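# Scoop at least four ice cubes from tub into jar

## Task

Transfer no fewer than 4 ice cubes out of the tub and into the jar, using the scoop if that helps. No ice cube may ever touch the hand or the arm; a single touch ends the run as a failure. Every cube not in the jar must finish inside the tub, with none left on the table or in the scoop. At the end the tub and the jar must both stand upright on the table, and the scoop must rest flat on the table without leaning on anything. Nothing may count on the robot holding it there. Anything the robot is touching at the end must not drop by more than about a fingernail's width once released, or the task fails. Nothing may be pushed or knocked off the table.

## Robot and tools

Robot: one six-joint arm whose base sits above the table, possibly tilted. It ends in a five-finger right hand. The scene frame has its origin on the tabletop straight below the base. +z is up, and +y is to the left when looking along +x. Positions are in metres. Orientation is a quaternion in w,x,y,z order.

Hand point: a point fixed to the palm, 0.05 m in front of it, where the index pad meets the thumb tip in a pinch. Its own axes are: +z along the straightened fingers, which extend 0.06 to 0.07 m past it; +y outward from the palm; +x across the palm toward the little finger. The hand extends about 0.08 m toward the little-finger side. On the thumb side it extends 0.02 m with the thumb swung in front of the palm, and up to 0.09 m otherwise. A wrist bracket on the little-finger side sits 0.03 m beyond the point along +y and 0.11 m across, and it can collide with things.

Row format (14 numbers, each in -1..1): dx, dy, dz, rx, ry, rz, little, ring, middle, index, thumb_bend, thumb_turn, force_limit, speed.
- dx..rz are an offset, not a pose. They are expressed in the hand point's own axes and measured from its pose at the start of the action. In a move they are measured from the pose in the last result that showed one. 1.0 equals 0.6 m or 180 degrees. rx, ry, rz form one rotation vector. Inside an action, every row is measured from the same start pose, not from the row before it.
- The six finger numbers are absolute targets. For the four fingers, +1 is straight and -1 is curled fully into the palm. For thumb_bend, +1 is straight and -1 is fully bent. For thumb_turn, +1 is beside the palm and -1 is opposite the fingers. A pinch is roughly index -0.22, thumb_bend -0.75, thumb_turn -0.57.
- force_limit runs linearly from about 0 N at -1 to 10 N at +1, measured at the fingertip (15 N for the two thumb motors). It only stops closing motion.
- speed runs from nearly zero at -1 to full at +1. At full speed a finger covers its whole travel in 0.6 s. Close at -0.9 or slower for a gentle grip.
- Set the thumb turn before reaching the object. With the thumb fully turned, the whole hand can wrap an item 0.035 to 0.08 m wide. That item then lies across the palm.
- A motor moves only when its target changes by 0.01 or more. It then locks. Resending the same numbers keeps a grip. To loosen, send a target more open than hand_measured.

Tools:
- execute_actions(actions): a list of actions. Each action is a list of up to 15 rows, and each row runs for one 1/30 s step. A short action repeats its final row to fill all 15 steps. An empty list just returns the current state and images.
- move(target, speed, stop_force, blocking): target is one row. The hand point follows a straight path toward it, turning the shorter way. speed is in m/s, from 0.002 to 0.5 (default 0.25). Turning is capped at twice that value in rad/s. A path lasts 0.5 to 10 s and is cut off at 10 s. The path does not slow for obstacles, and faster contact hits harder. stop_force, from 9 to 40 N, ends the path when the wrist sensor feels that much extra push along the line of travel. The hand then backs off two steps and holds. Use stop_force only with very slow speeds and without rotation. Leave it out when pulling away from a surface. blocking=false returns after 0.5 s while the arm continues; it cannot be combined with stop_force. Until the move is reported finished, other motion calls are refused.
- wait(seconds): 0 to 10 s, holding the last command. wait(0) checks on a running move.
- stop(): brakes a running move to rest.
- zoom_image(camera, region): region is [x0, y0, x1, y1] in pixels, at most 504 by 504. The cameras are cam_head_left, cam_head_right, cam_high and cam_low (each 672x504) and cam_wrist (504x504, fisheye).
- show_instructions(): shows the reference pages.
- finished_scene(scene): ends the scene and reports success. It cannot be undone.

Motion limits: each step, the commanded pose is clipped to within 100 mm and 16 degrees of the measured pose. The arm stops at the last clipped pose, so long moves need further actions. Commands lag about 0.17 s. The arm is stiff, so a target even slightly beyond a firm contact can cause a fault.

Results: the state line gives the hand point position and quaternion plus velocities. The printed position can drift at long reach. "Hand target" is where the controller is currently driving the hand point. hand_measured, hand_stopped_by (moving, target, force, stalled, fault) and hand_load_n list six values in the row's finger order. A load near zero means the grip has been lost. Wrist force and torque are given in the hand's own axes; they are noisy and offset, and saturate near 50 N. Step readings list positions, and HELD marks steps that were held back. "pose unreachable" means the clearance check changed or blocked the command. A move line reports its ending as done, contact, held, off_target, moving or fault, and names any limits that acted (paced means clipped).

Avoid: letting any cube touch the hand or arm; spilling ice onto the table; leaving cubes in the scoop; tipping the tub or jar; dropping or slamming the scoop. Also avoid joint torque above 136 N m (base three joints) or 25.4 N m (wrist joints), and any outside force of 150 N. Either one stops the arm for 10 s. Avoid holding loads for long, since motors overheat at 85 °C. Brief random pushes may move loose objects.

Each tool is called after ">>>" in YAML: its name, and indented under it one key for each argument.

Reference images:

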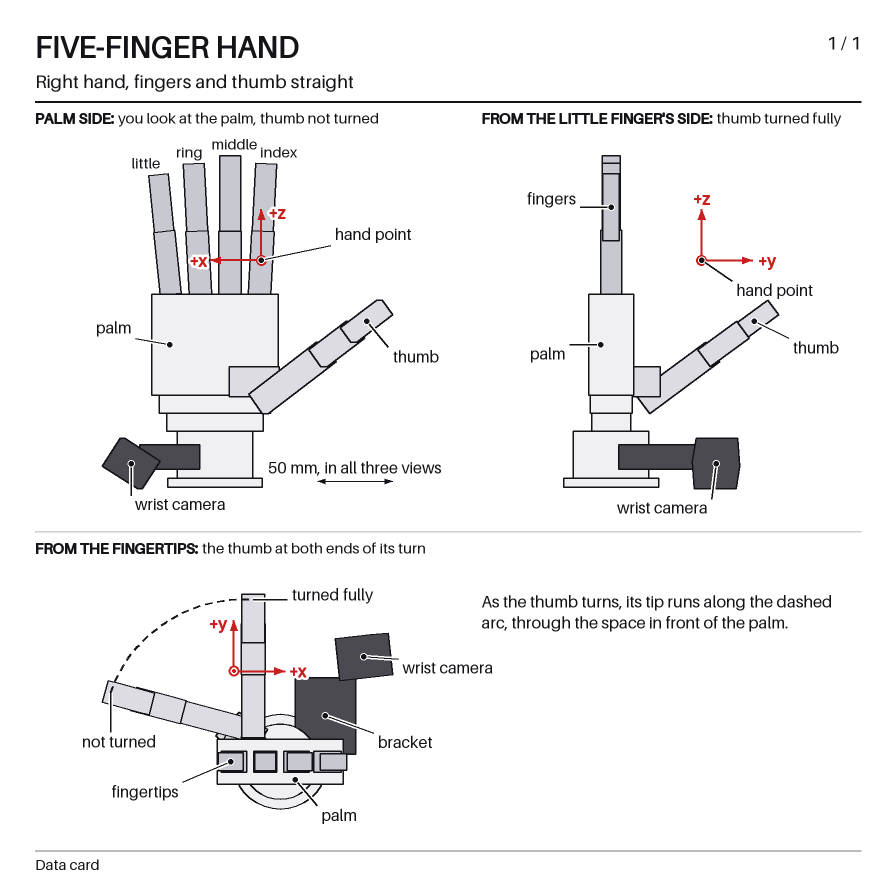

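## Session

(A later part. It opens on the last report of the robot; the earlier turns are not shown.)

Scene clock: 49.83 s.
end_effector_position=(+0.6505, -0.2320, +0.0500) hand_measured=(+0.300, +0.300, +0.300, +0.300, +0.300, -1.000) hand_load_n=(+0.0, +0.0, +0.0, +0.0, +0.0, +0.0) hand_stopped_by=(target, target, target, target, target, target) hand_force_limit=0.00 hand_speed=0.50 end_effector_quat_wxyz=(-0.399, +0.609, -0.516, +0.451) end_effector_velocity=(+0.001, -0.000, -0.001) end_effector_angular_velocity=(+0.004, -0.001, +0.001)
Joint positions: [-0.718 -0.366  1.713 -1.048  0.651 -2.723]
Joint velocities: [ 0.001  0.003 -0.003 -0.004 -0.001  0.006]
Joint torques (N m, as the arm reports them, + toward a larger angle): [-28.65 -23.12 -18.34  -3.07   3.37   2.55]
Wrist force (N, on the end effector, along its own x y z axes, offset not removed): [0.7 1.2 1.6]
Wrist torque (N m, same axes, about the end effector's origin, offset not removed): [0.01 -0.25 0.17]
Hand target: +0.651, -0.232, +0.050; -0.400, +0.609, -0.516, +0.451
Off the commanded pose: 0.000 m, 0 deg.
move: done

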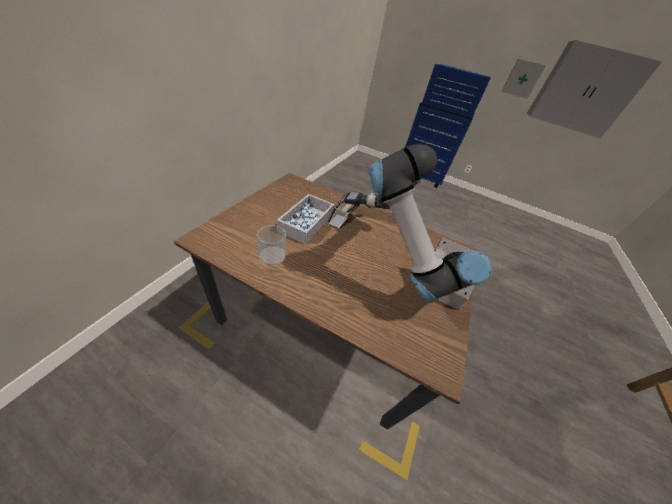

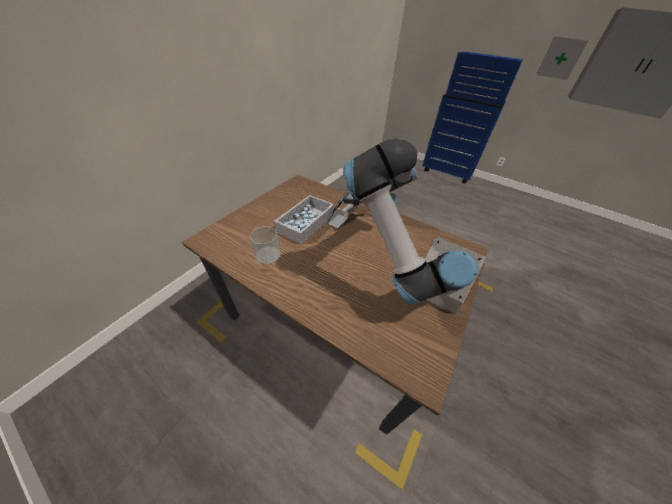

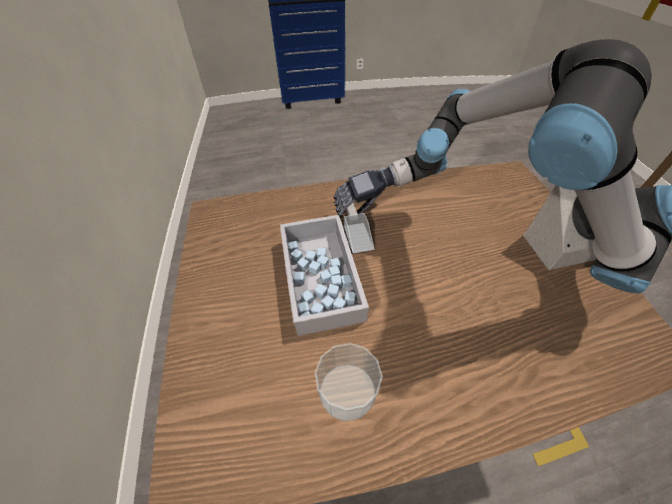

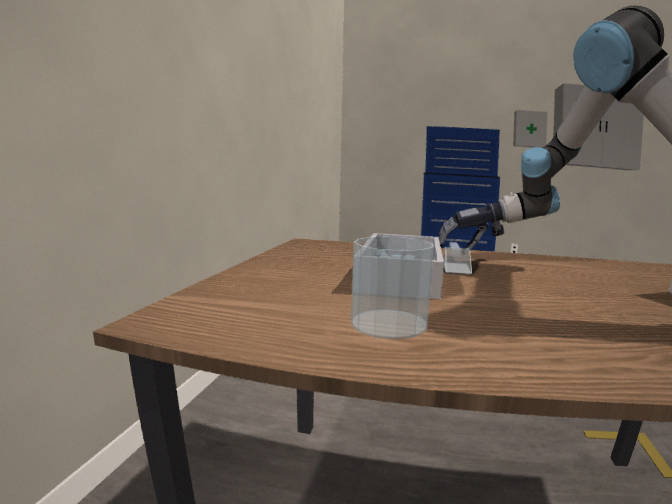

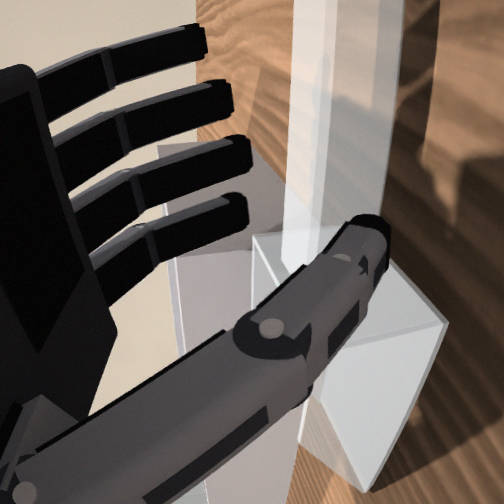

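Down 0.018, then close.

>>> move:
  target: [0,0.028,0.008,0,0,0,0.2,0.2,0.2,0.2,0,-1,0,0]
  speed: 0.04

>>> move:
  target: [0,0,0,0,0,0,-1,-1,-1,-1,-1,-1,1,-0.6]

>>> move:
  target: [0.03,-0.22,-0.06,0,0,0,-1,-1,-1,-1,-1,-1,1,-0.6]
  speed: 0.1

>>> zoom_image:
  camera: "cam_low"
  region: [380, 130, 580, 290]

Scene clock: 60.00 s.
end_effector_position=(+0.6506, -0.2343, +0.0328) hand_measured=(+0.200, +0.200, +0.200, +0.200, +0.000, -1.000) hand_load_n=(+0.0, +0.0, +0.0, +0.0, +0.0, +0.0) hand_stopped_by=(target, target, target, target, target, target) hand_force_limit=0.00 hand_speed=0.00 end_effector_quat_wxyz=(-0.399, +0.609, -0.516, +0.451) end_effector_velocity=(+0.000, -0.001, +0.000) end_effector_angular_velocity=(-0.001, -0.002, -0.001)
Joint positions: [-0.7   -0.337  1.709 -1.079  0.668 -2.714]
Joint velocities: [-0.     0.001 -0.001 -0.002  0.002  0.   ]
Joint torques (N m, as the arm reports them, + toward a larger angle): [-28.74 -24.14 -18.34  -3.05   3.32   2.56]
Wrist force (N, on the end effector, along its own x y z axes, offset not removed): [0.5 1.7 1.9]
Wrist torque (N m, same axes, about the end effector's origin, offset not removed): [0.10 -0.07 0.16]
Hand target: +0.651, -0.234, +0.033; -0.399, +0.609, -0.516, +0.451
Off the commanded pose: 0.000 m, 0 deg.
move: done

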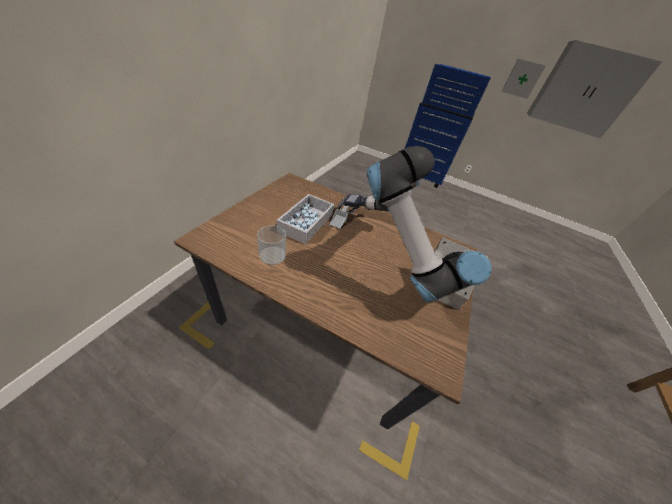

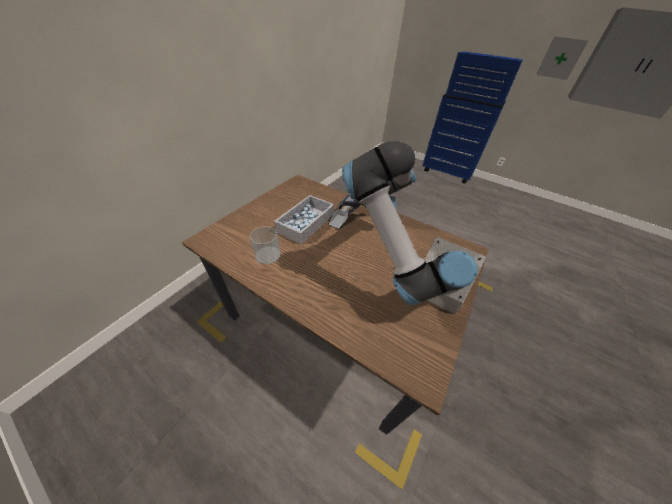

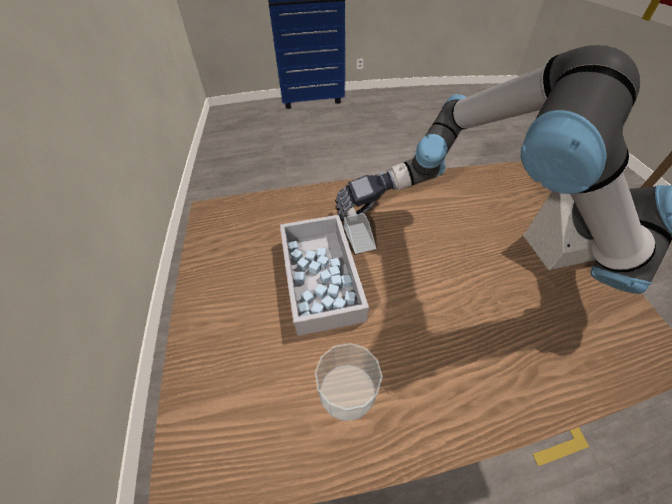

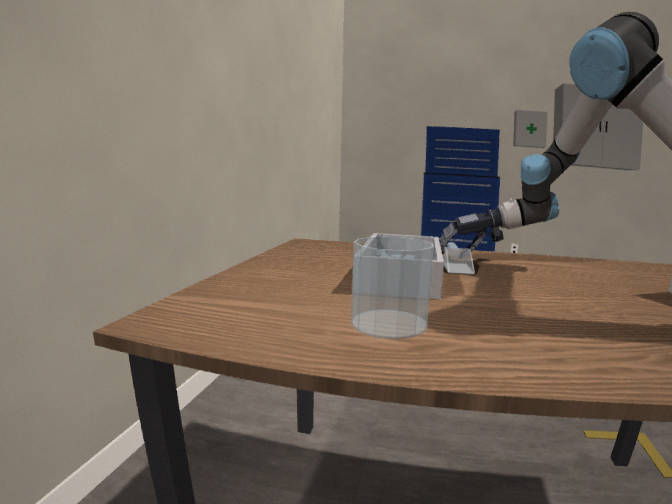

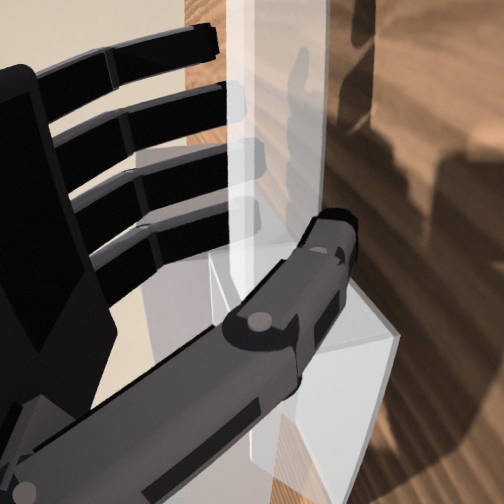

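Scene clock: 60.83 s.
end_effector_position=(+0.6506, -0.2344, +0.0327) hand_measured=(-0.164, -0.082, -0.040, -0.054, -0.126, -1.000) hand_load_n=(+11.0, +1.5, +0.0, +14.0, +21.0, +9.0) hand_stopped_by=(force, force, force, force, force, target) hand_force_limit=1.00 hand_speed=-0.60 end_effector_quat_wxyz=(-0.399, +0.609, -0.516, +0.451) end_effector_velocity=(+0.000, -0.001, +0.001) end_effector_angular_velocity=(-0.002, -0.001, +0.001)
Joint positions: [-0.7   -0.337  1.709 -1.079  0.668 -2.714]
Joint velocities: [-0.001 -0.    -0.001 -0.    -0.001 -0.002]
Joint torques (N m, as the arm reports them, + toward a larger angle): [-36.09 -46.25 -14.49   0.02   1.17   1.42]
Wrist force (N, on the end effector, along its own x y z axes, offset not removed): [4.6 -0.8 -1.6]
Wrist torque (N m, same axes, about the end effector's origin, offset not removed): [0.08 -0.73 0.43]
Hand target: +0.651, -0.234, +0.033; -0.399, +0.609, -0.516, +0.451
Off the commanded pose: 0.000 m, 0 deg.
move: done

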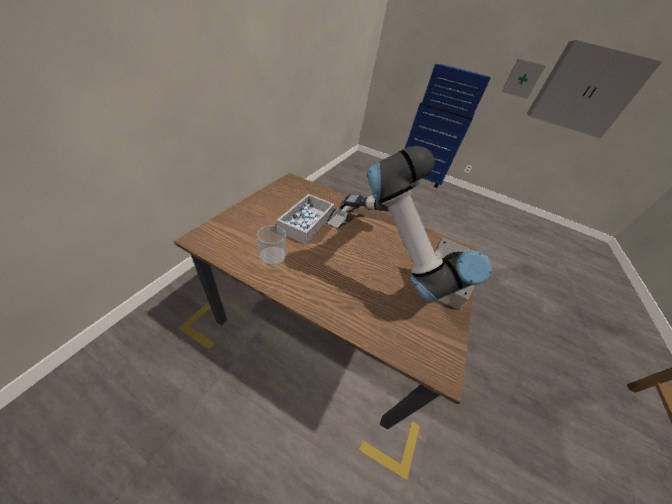

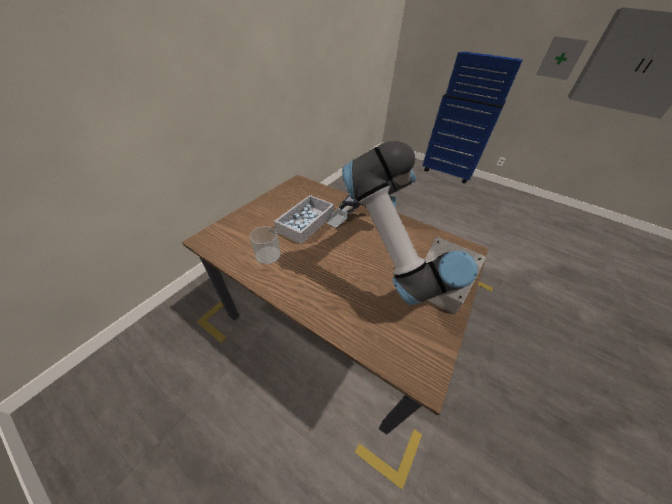

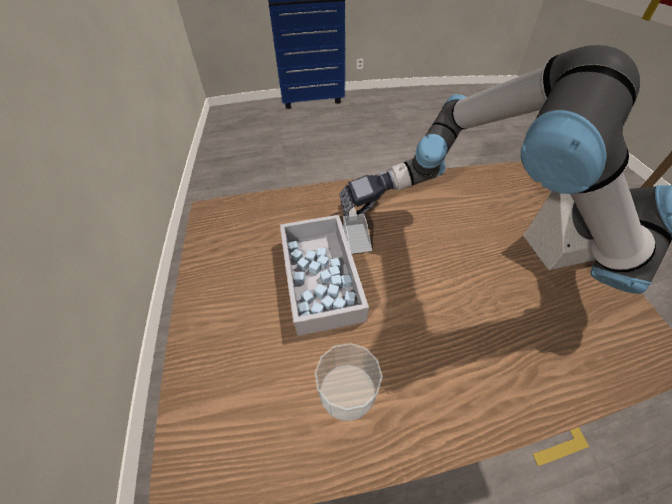

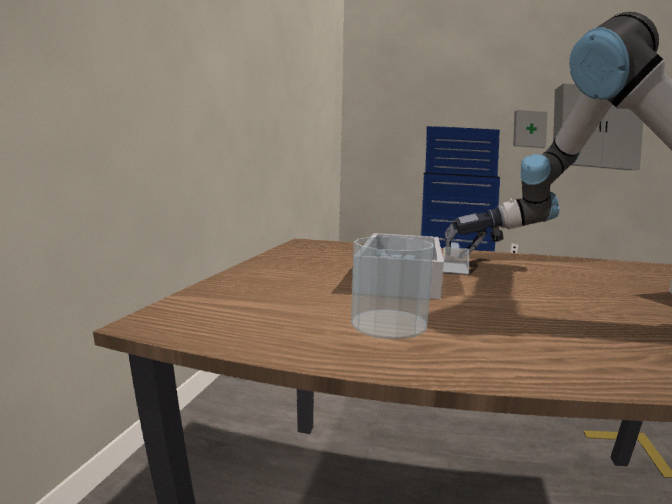

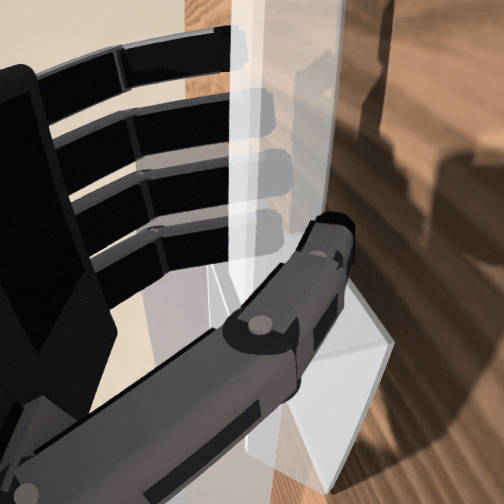

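Scene clock: 62.63 s.
end_effector_position=(+0.6525, -0.2335, +0.1707) hand_measured=(-0.164, -0.082, -0.040, -0.054, -0.126, -1.000) hand_load_n=(+8.5, +0.0, +0.0, +13.0, +23.0, +8.0) hand_stopped_by=(force, force, force, force, force, target) hand_force_limit=1.00 hand_speed=-0.60 end_effector_quat_wxyz=(-0.399, +0.609, -0.516, +0.451) end_effector_velocity=(-0.000, +0.000, +0.001) end_effector_angular_velocity=(+0.001, +0.001, -0.000)
Joint positions: [-0.843 -0.511  1.647 -0.777  0.533 -2.795]
Joint velocities: [-0.001 -0.001 -0.001  0.004 -0.001 -0.001]
Joint torques (N m, as the arm reports them, + toward a larger angle): [-41.67 -50.19 -21.86   1.28  -1.92  -2.67]
Wrist force (N, on the end effector, along its own x y z axes, offset not removed): [2.4 0.7 -0.3]
Wrist torque (N m, same axes, about the end effector's origin, offset not removed): [-0.06 -0.31 -0.01]
Hand target: +0.653, -0.234, +0.171; -0.399, +0.609, -0.516, +0.451
Off the commanded pose: 0.000 m, 0 deg.
move: done

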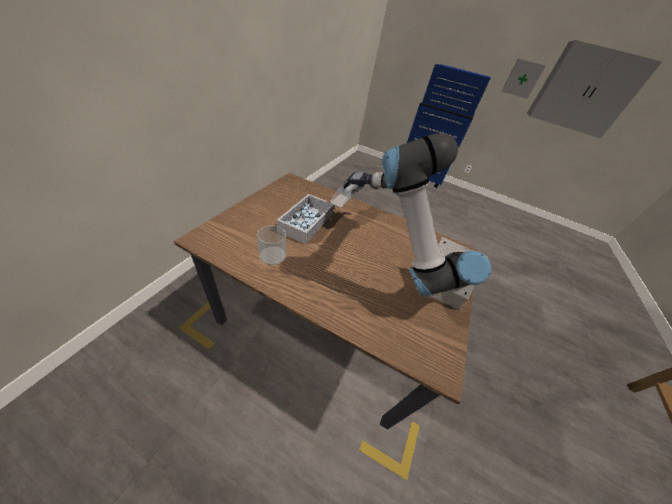

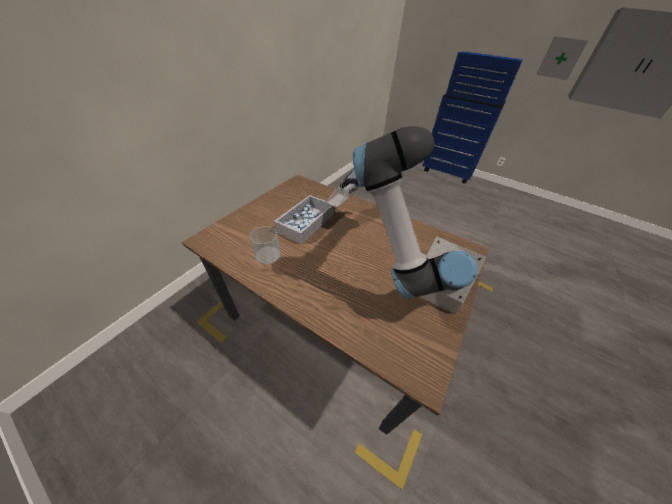

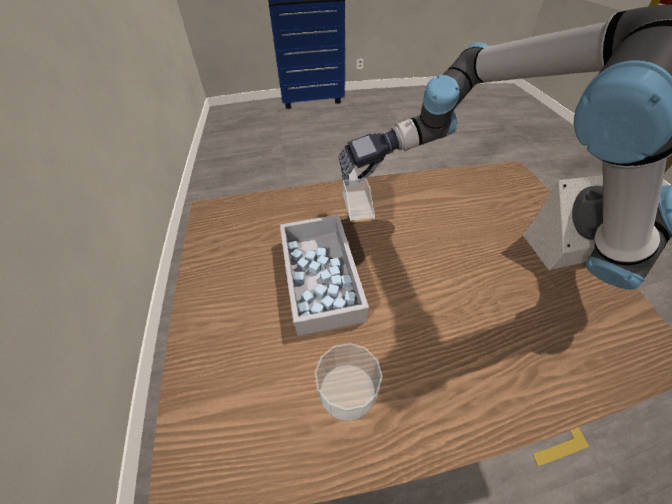

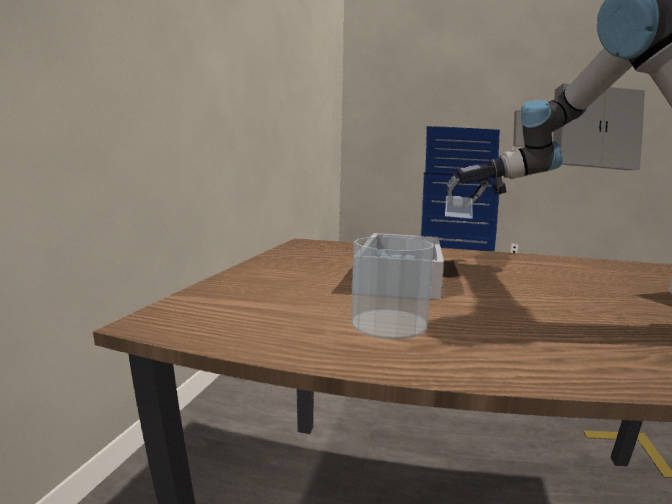

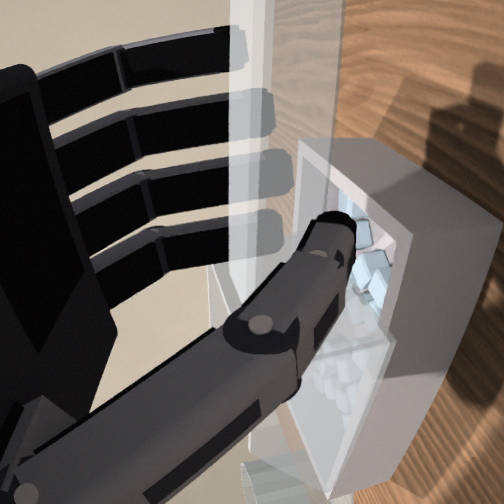

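Region (380, 130, 580, 290) of cam_low's 672x504 image, scaled by 2.520, with more detail than that image has; it fills the top 403 rows of this view, and the rest is white.

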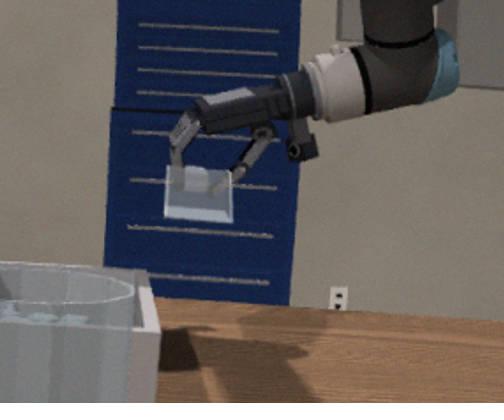

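>>> move:
  target: [-0.04,-0.047,0.145,-0.012,0.052,-0.187,-1,-1,-1,-1,-1,-1,1,-0.6]
  speed: 0.12

>>> zoom_image:
  camera: "cam_head_left"
  region: [240, 160, 400, 270]

>>> zoom_image:
  camera: "cam_high"
  region: [240, 140, 460, 340]

Scene clock: 74.30 s.
end_effector_position=(+0.7423, -0.2035, +0.1704) hand_measured=(-0.164, -0.082, -0.040, -0.054, -0.126, -1.000) hand_load_n=(+8.0, +0.0, +0.0, +13.0, +21.5, +7.0) hand_stopped_by=(force, force, force, force, force, target) hand_force_limit=1.00 hand_speed=-0.60 end_effector_quat_wxyz=(-0.198, +0.701, -0.357, +0.585) end_effector_velocity=(+0.000, +0.000, -0.001) end_effector_angular_velocity=(-0.005, +0.001, -0.002)
Joint positions: [-0.609 -0.609  1.559 -0.606  0.91  -3.319]
Joint velocities: [ 0.002 -0.    -0.     0.002  0.005 -0.005]
Joint torques (N m, as the arm reports them, + toward a larger angle): [-31.87 -48.68 -22.51   0.96   3.36  -2.58]
Wrist force (N, on the end effector, along its own x y z axes, offset not removed): [1.9 2.6 2.2]
Wrist torque (N m, same axes, about the end effector's origin, offset not removed): [-0.04 -0.38 0.15]
Hand target: +0.742, -0.203, +0.170; -0.198, +0.701, -0.356, +0.585
Off the commanded pose: 0.000 m, 0 deg.
move: done

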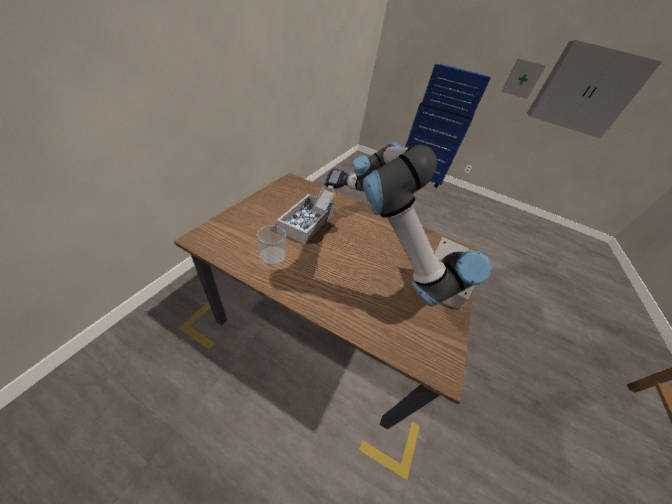

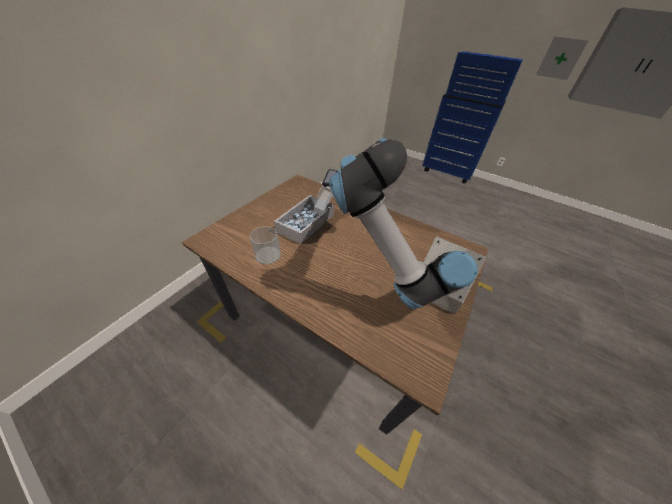

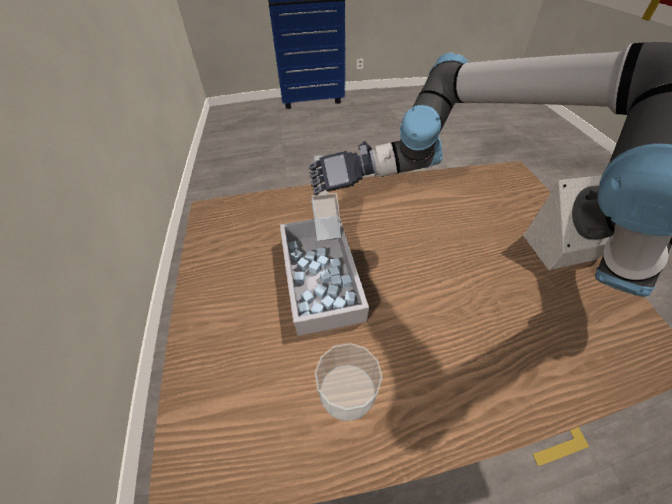

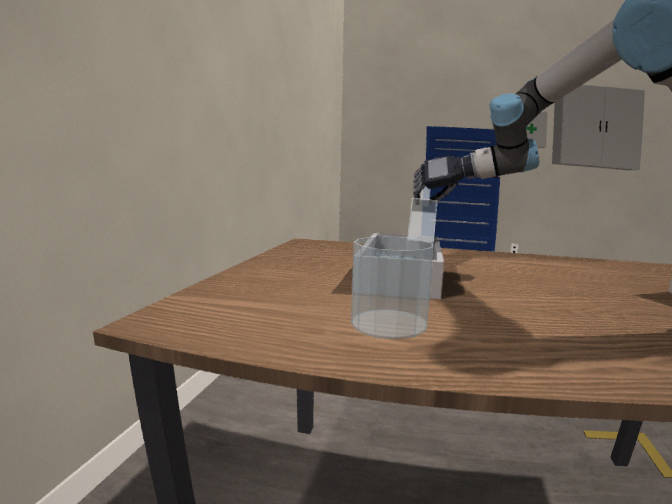

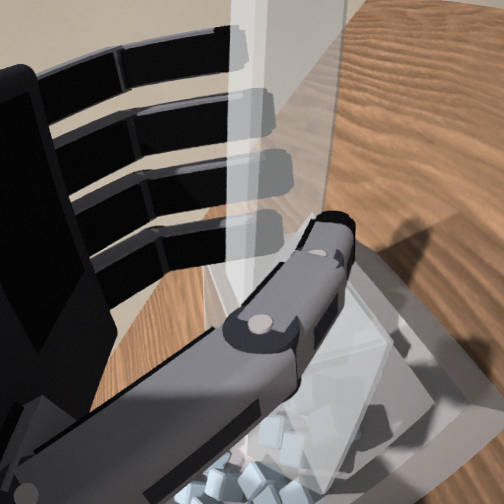

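Region (240, 160, 400, 270) of cam_head_left's 672x504 image, scaled by 3.150, with more detail than that image has; it fills the top 346 rows of this view, and the rest is white.

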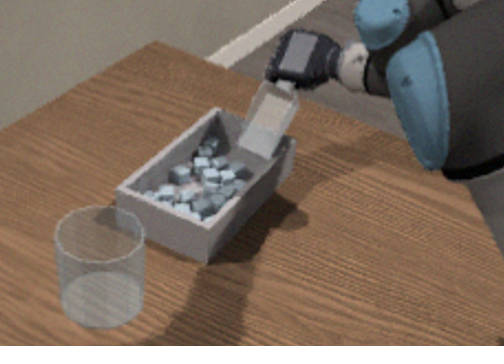

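Region (240, 140, 460, 340) of cam_high's 672x504 image, scaled by 2.291, with more detail than that image has; it fills the top 458 rows of this view, and the rest is white.

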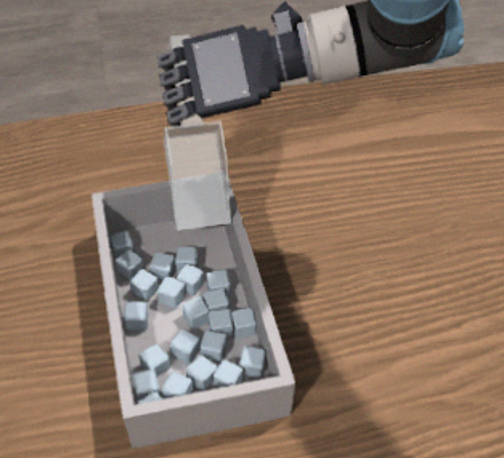

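>>> move:
  target: [-0.098,0.025,0.032,0,0,0,-1,-1,-1,-1,-1,-1,1,-0.6]
  speed: 0.05

>>> zoom_image:
  camera: "cam_head_left"
  region: [240, 160, 400, 270]

>>> zoom_image:
  camera: "cam_high"
  region: [240, 140, 460, 340]

Scene clock: 85.43 s.
end_effector_position=(+0.7531, -0.1731, +0.1156) hand_measured=(-0.164, -0.082, -0.040, -0.054, -0.126, -1.000) hand_load_n=(+8.0, +0.0, +0.0, +12.5, +21.5, +7.0) hand_stopped_by=(force, force, force, force, force, target) hand_force_limit=1.00 hand_speed=-0.60 end_effector_quat_wxyz=(-0.198, +0.701, -0.357, +0.585) end_effector_velocity=(+0.001, +0.001, -0.001) end_effector_angular_velocity=(+0.000, -0.000, +0.001)
Joint positions: [-0.503 -0.592  1.59  -0.678  1.009 -3.277]
Joint velocities: [ 0.003  0.001 -0.    -0.002  0.002  0.001]
Joint torques (N m, as the arm reports them, + toward a larger angle): [-32.93 -20.77  -6.77  -3.37   3.61   2.75]
Wrist force (N, on the end effector, along its own x y z axes, offset not removed): [-1.1 3.4 1.5]
Wrist torque (N m, same axes, about the end effector's origin, offset not removed): [0.33 0.03 -0.10]
Hand target: +0.753, -0.173, +0.116; -0.198, +0.701, -0.357, +0.585
Off the commanded pose: 0.000 m, 0 deg.
move: done

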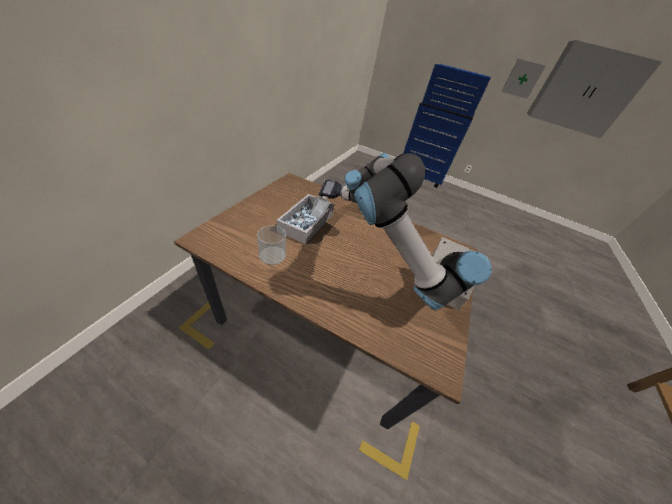

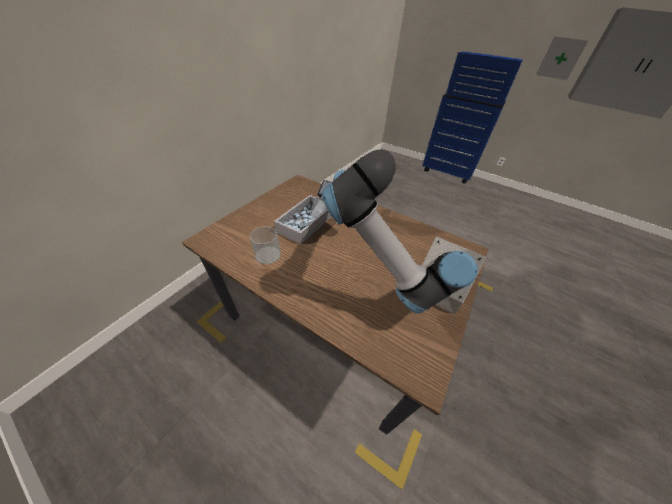

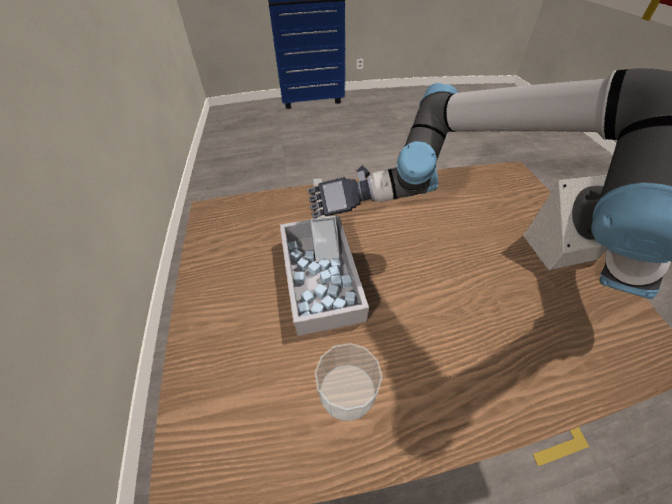

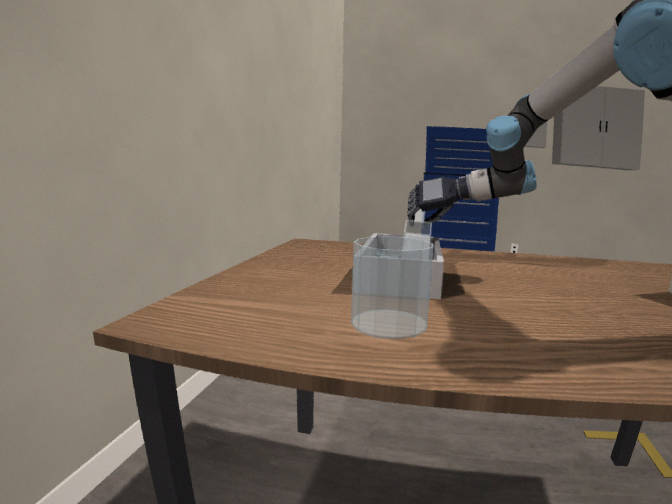

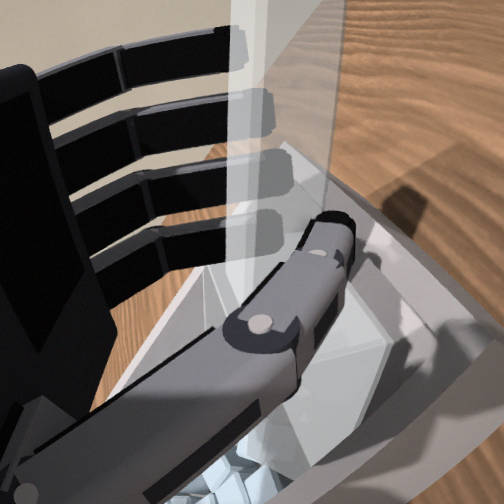

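Region (240, 160, 400, 270) of cam_head_left's 672x504 image, scaled by 3.150, with more detail than that image has; it fills the top 346 rows of this view, and the rest is white.

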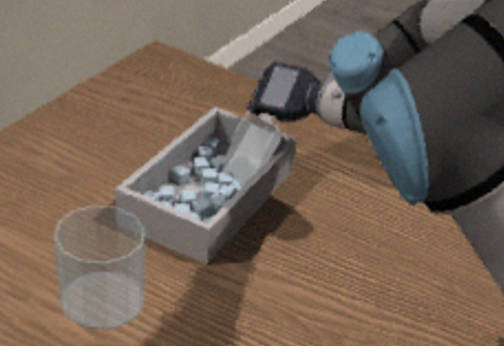

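Region (240, 140, 460, 340) of cam_high's 672x504 image, scaled by 2.291, with more detail than that image has; it fills the top 458 rows of this view, and the rest is white.

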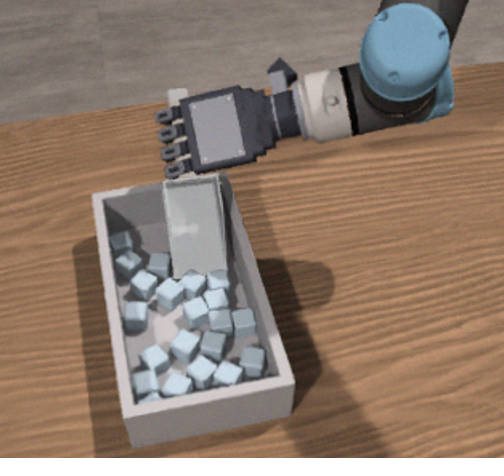

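>>> move:
  target: [-0.133,-0.052,-0.005,0.005,-0.022,0.08,-1,-1,-1,-1,-1,-1,1,-0.6]
  speed: 0.05

>>> zoom_image:
  camera: "cam_head_left"
  region: [240, 160, 400, 270]

>>> zoom_image:
  camera: "cam_high"
  region: [240, 140, 460, 340]

Scene clock: 97.20 s.
end_effector_position=(+0.7537, -0.0935, +0.0839) hand_measured=(-0.164, -0.082, -0.040, -0.054, -0.126, -1.000) hand_load_n=(+8.5, +0.0, +0.0, +12.5, +21.5, +7.0) hand_stopped_by=(force, force, force, force, force, target) hand_force_limit=1.00 hand_speed=-0.60 end_effector_quat_wxyz=(-0.287, +0.669, -0.430, +0.534) end_effector_velocity=(+0.001, +0.001, -0.000) end_effector_angular_velocity=(+0.004, -0.001, +0.000)
Joint positions: [-0.421 -0.646  1.646 -0.715  1.019 -2.986]
Joint velocities: [ 0.002 -0.    -0.    -0.001  0.001  0.005]
Joint torques (N m, as the arm reports them, + toward a larger angle): [-31.06 -47.53  -5.05  -3.09   3.43   2.78]
Wrist force (N, on the end effector, along its own x y z axes, offset not removed): [1.9 1.9 1.2]
Wrist torque (N m, same axes, about the end effector's origin, offset not removed): [0.12 -0.29 0.09]
Hand target: +0.754, -0.093, +0.084; -0.288, +0.669, -0.430, +0.534
Off the commanded pose: 0.000 m, 0 deg.
move: done

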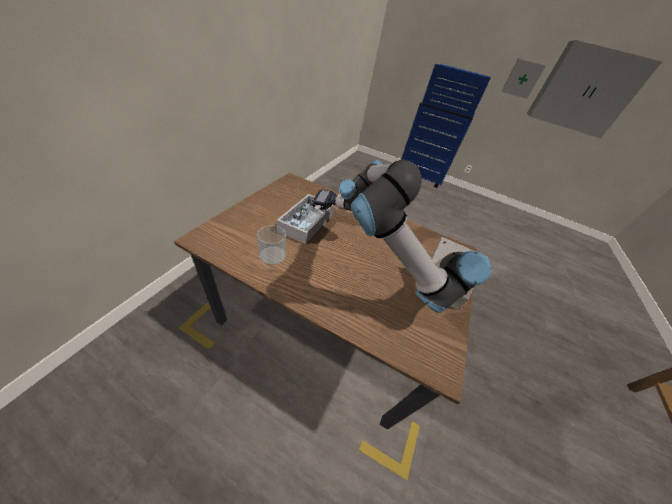

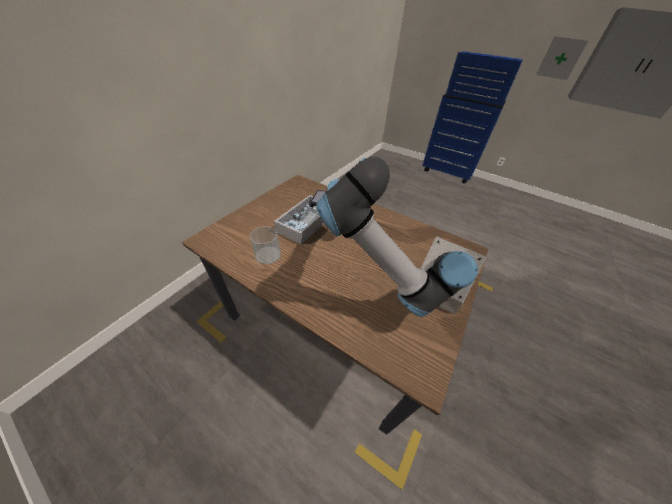

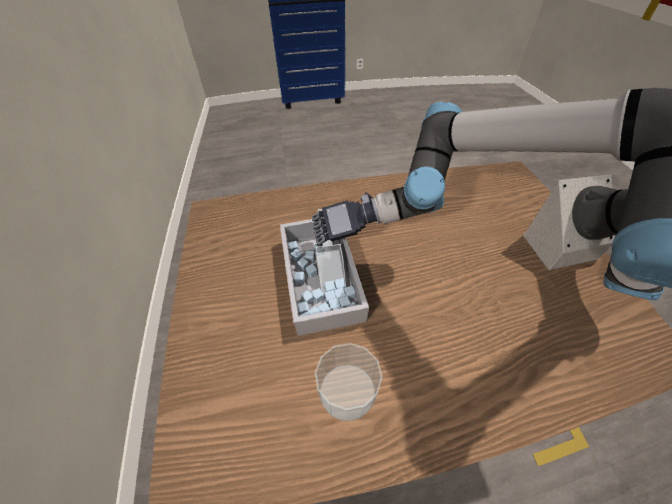

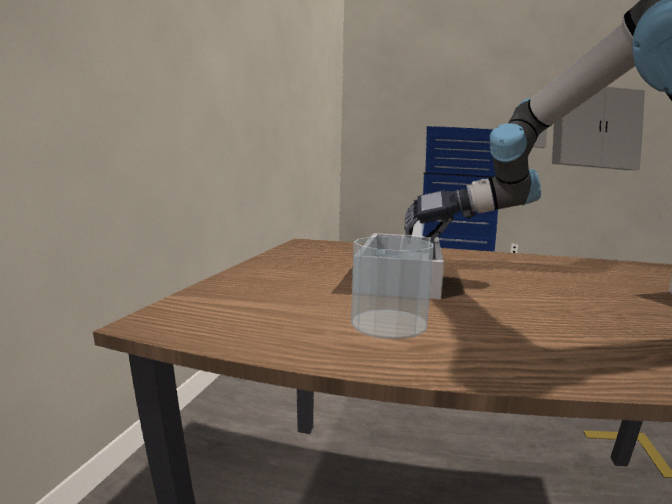

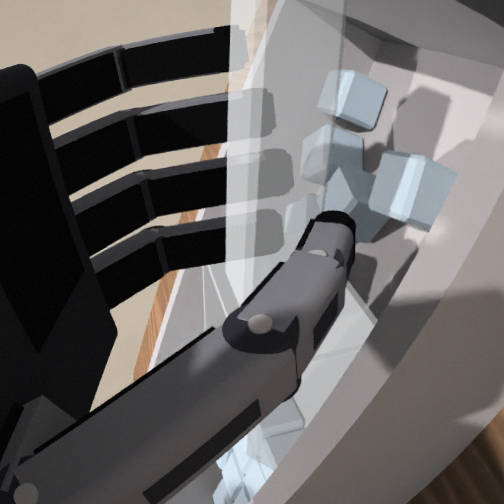

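Region (240, 160, 400, 270) of cam_head_left's 672x504 image, scaled by 3.150, with more detail than that image has; it fills the top 346 rows of this view, and the rest is white.

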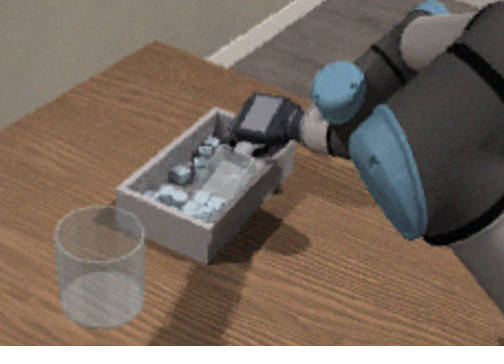

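Region (240, 140, 460, 340) of cam_high's 672x504 image, scaled by 2.291, with more detail than that image has; it fills the top 458 rows of this view, and the rest is white.

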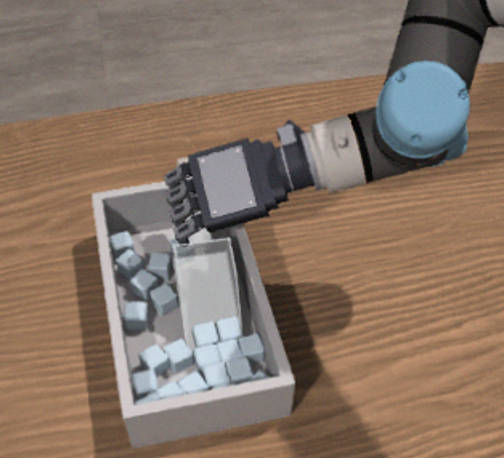

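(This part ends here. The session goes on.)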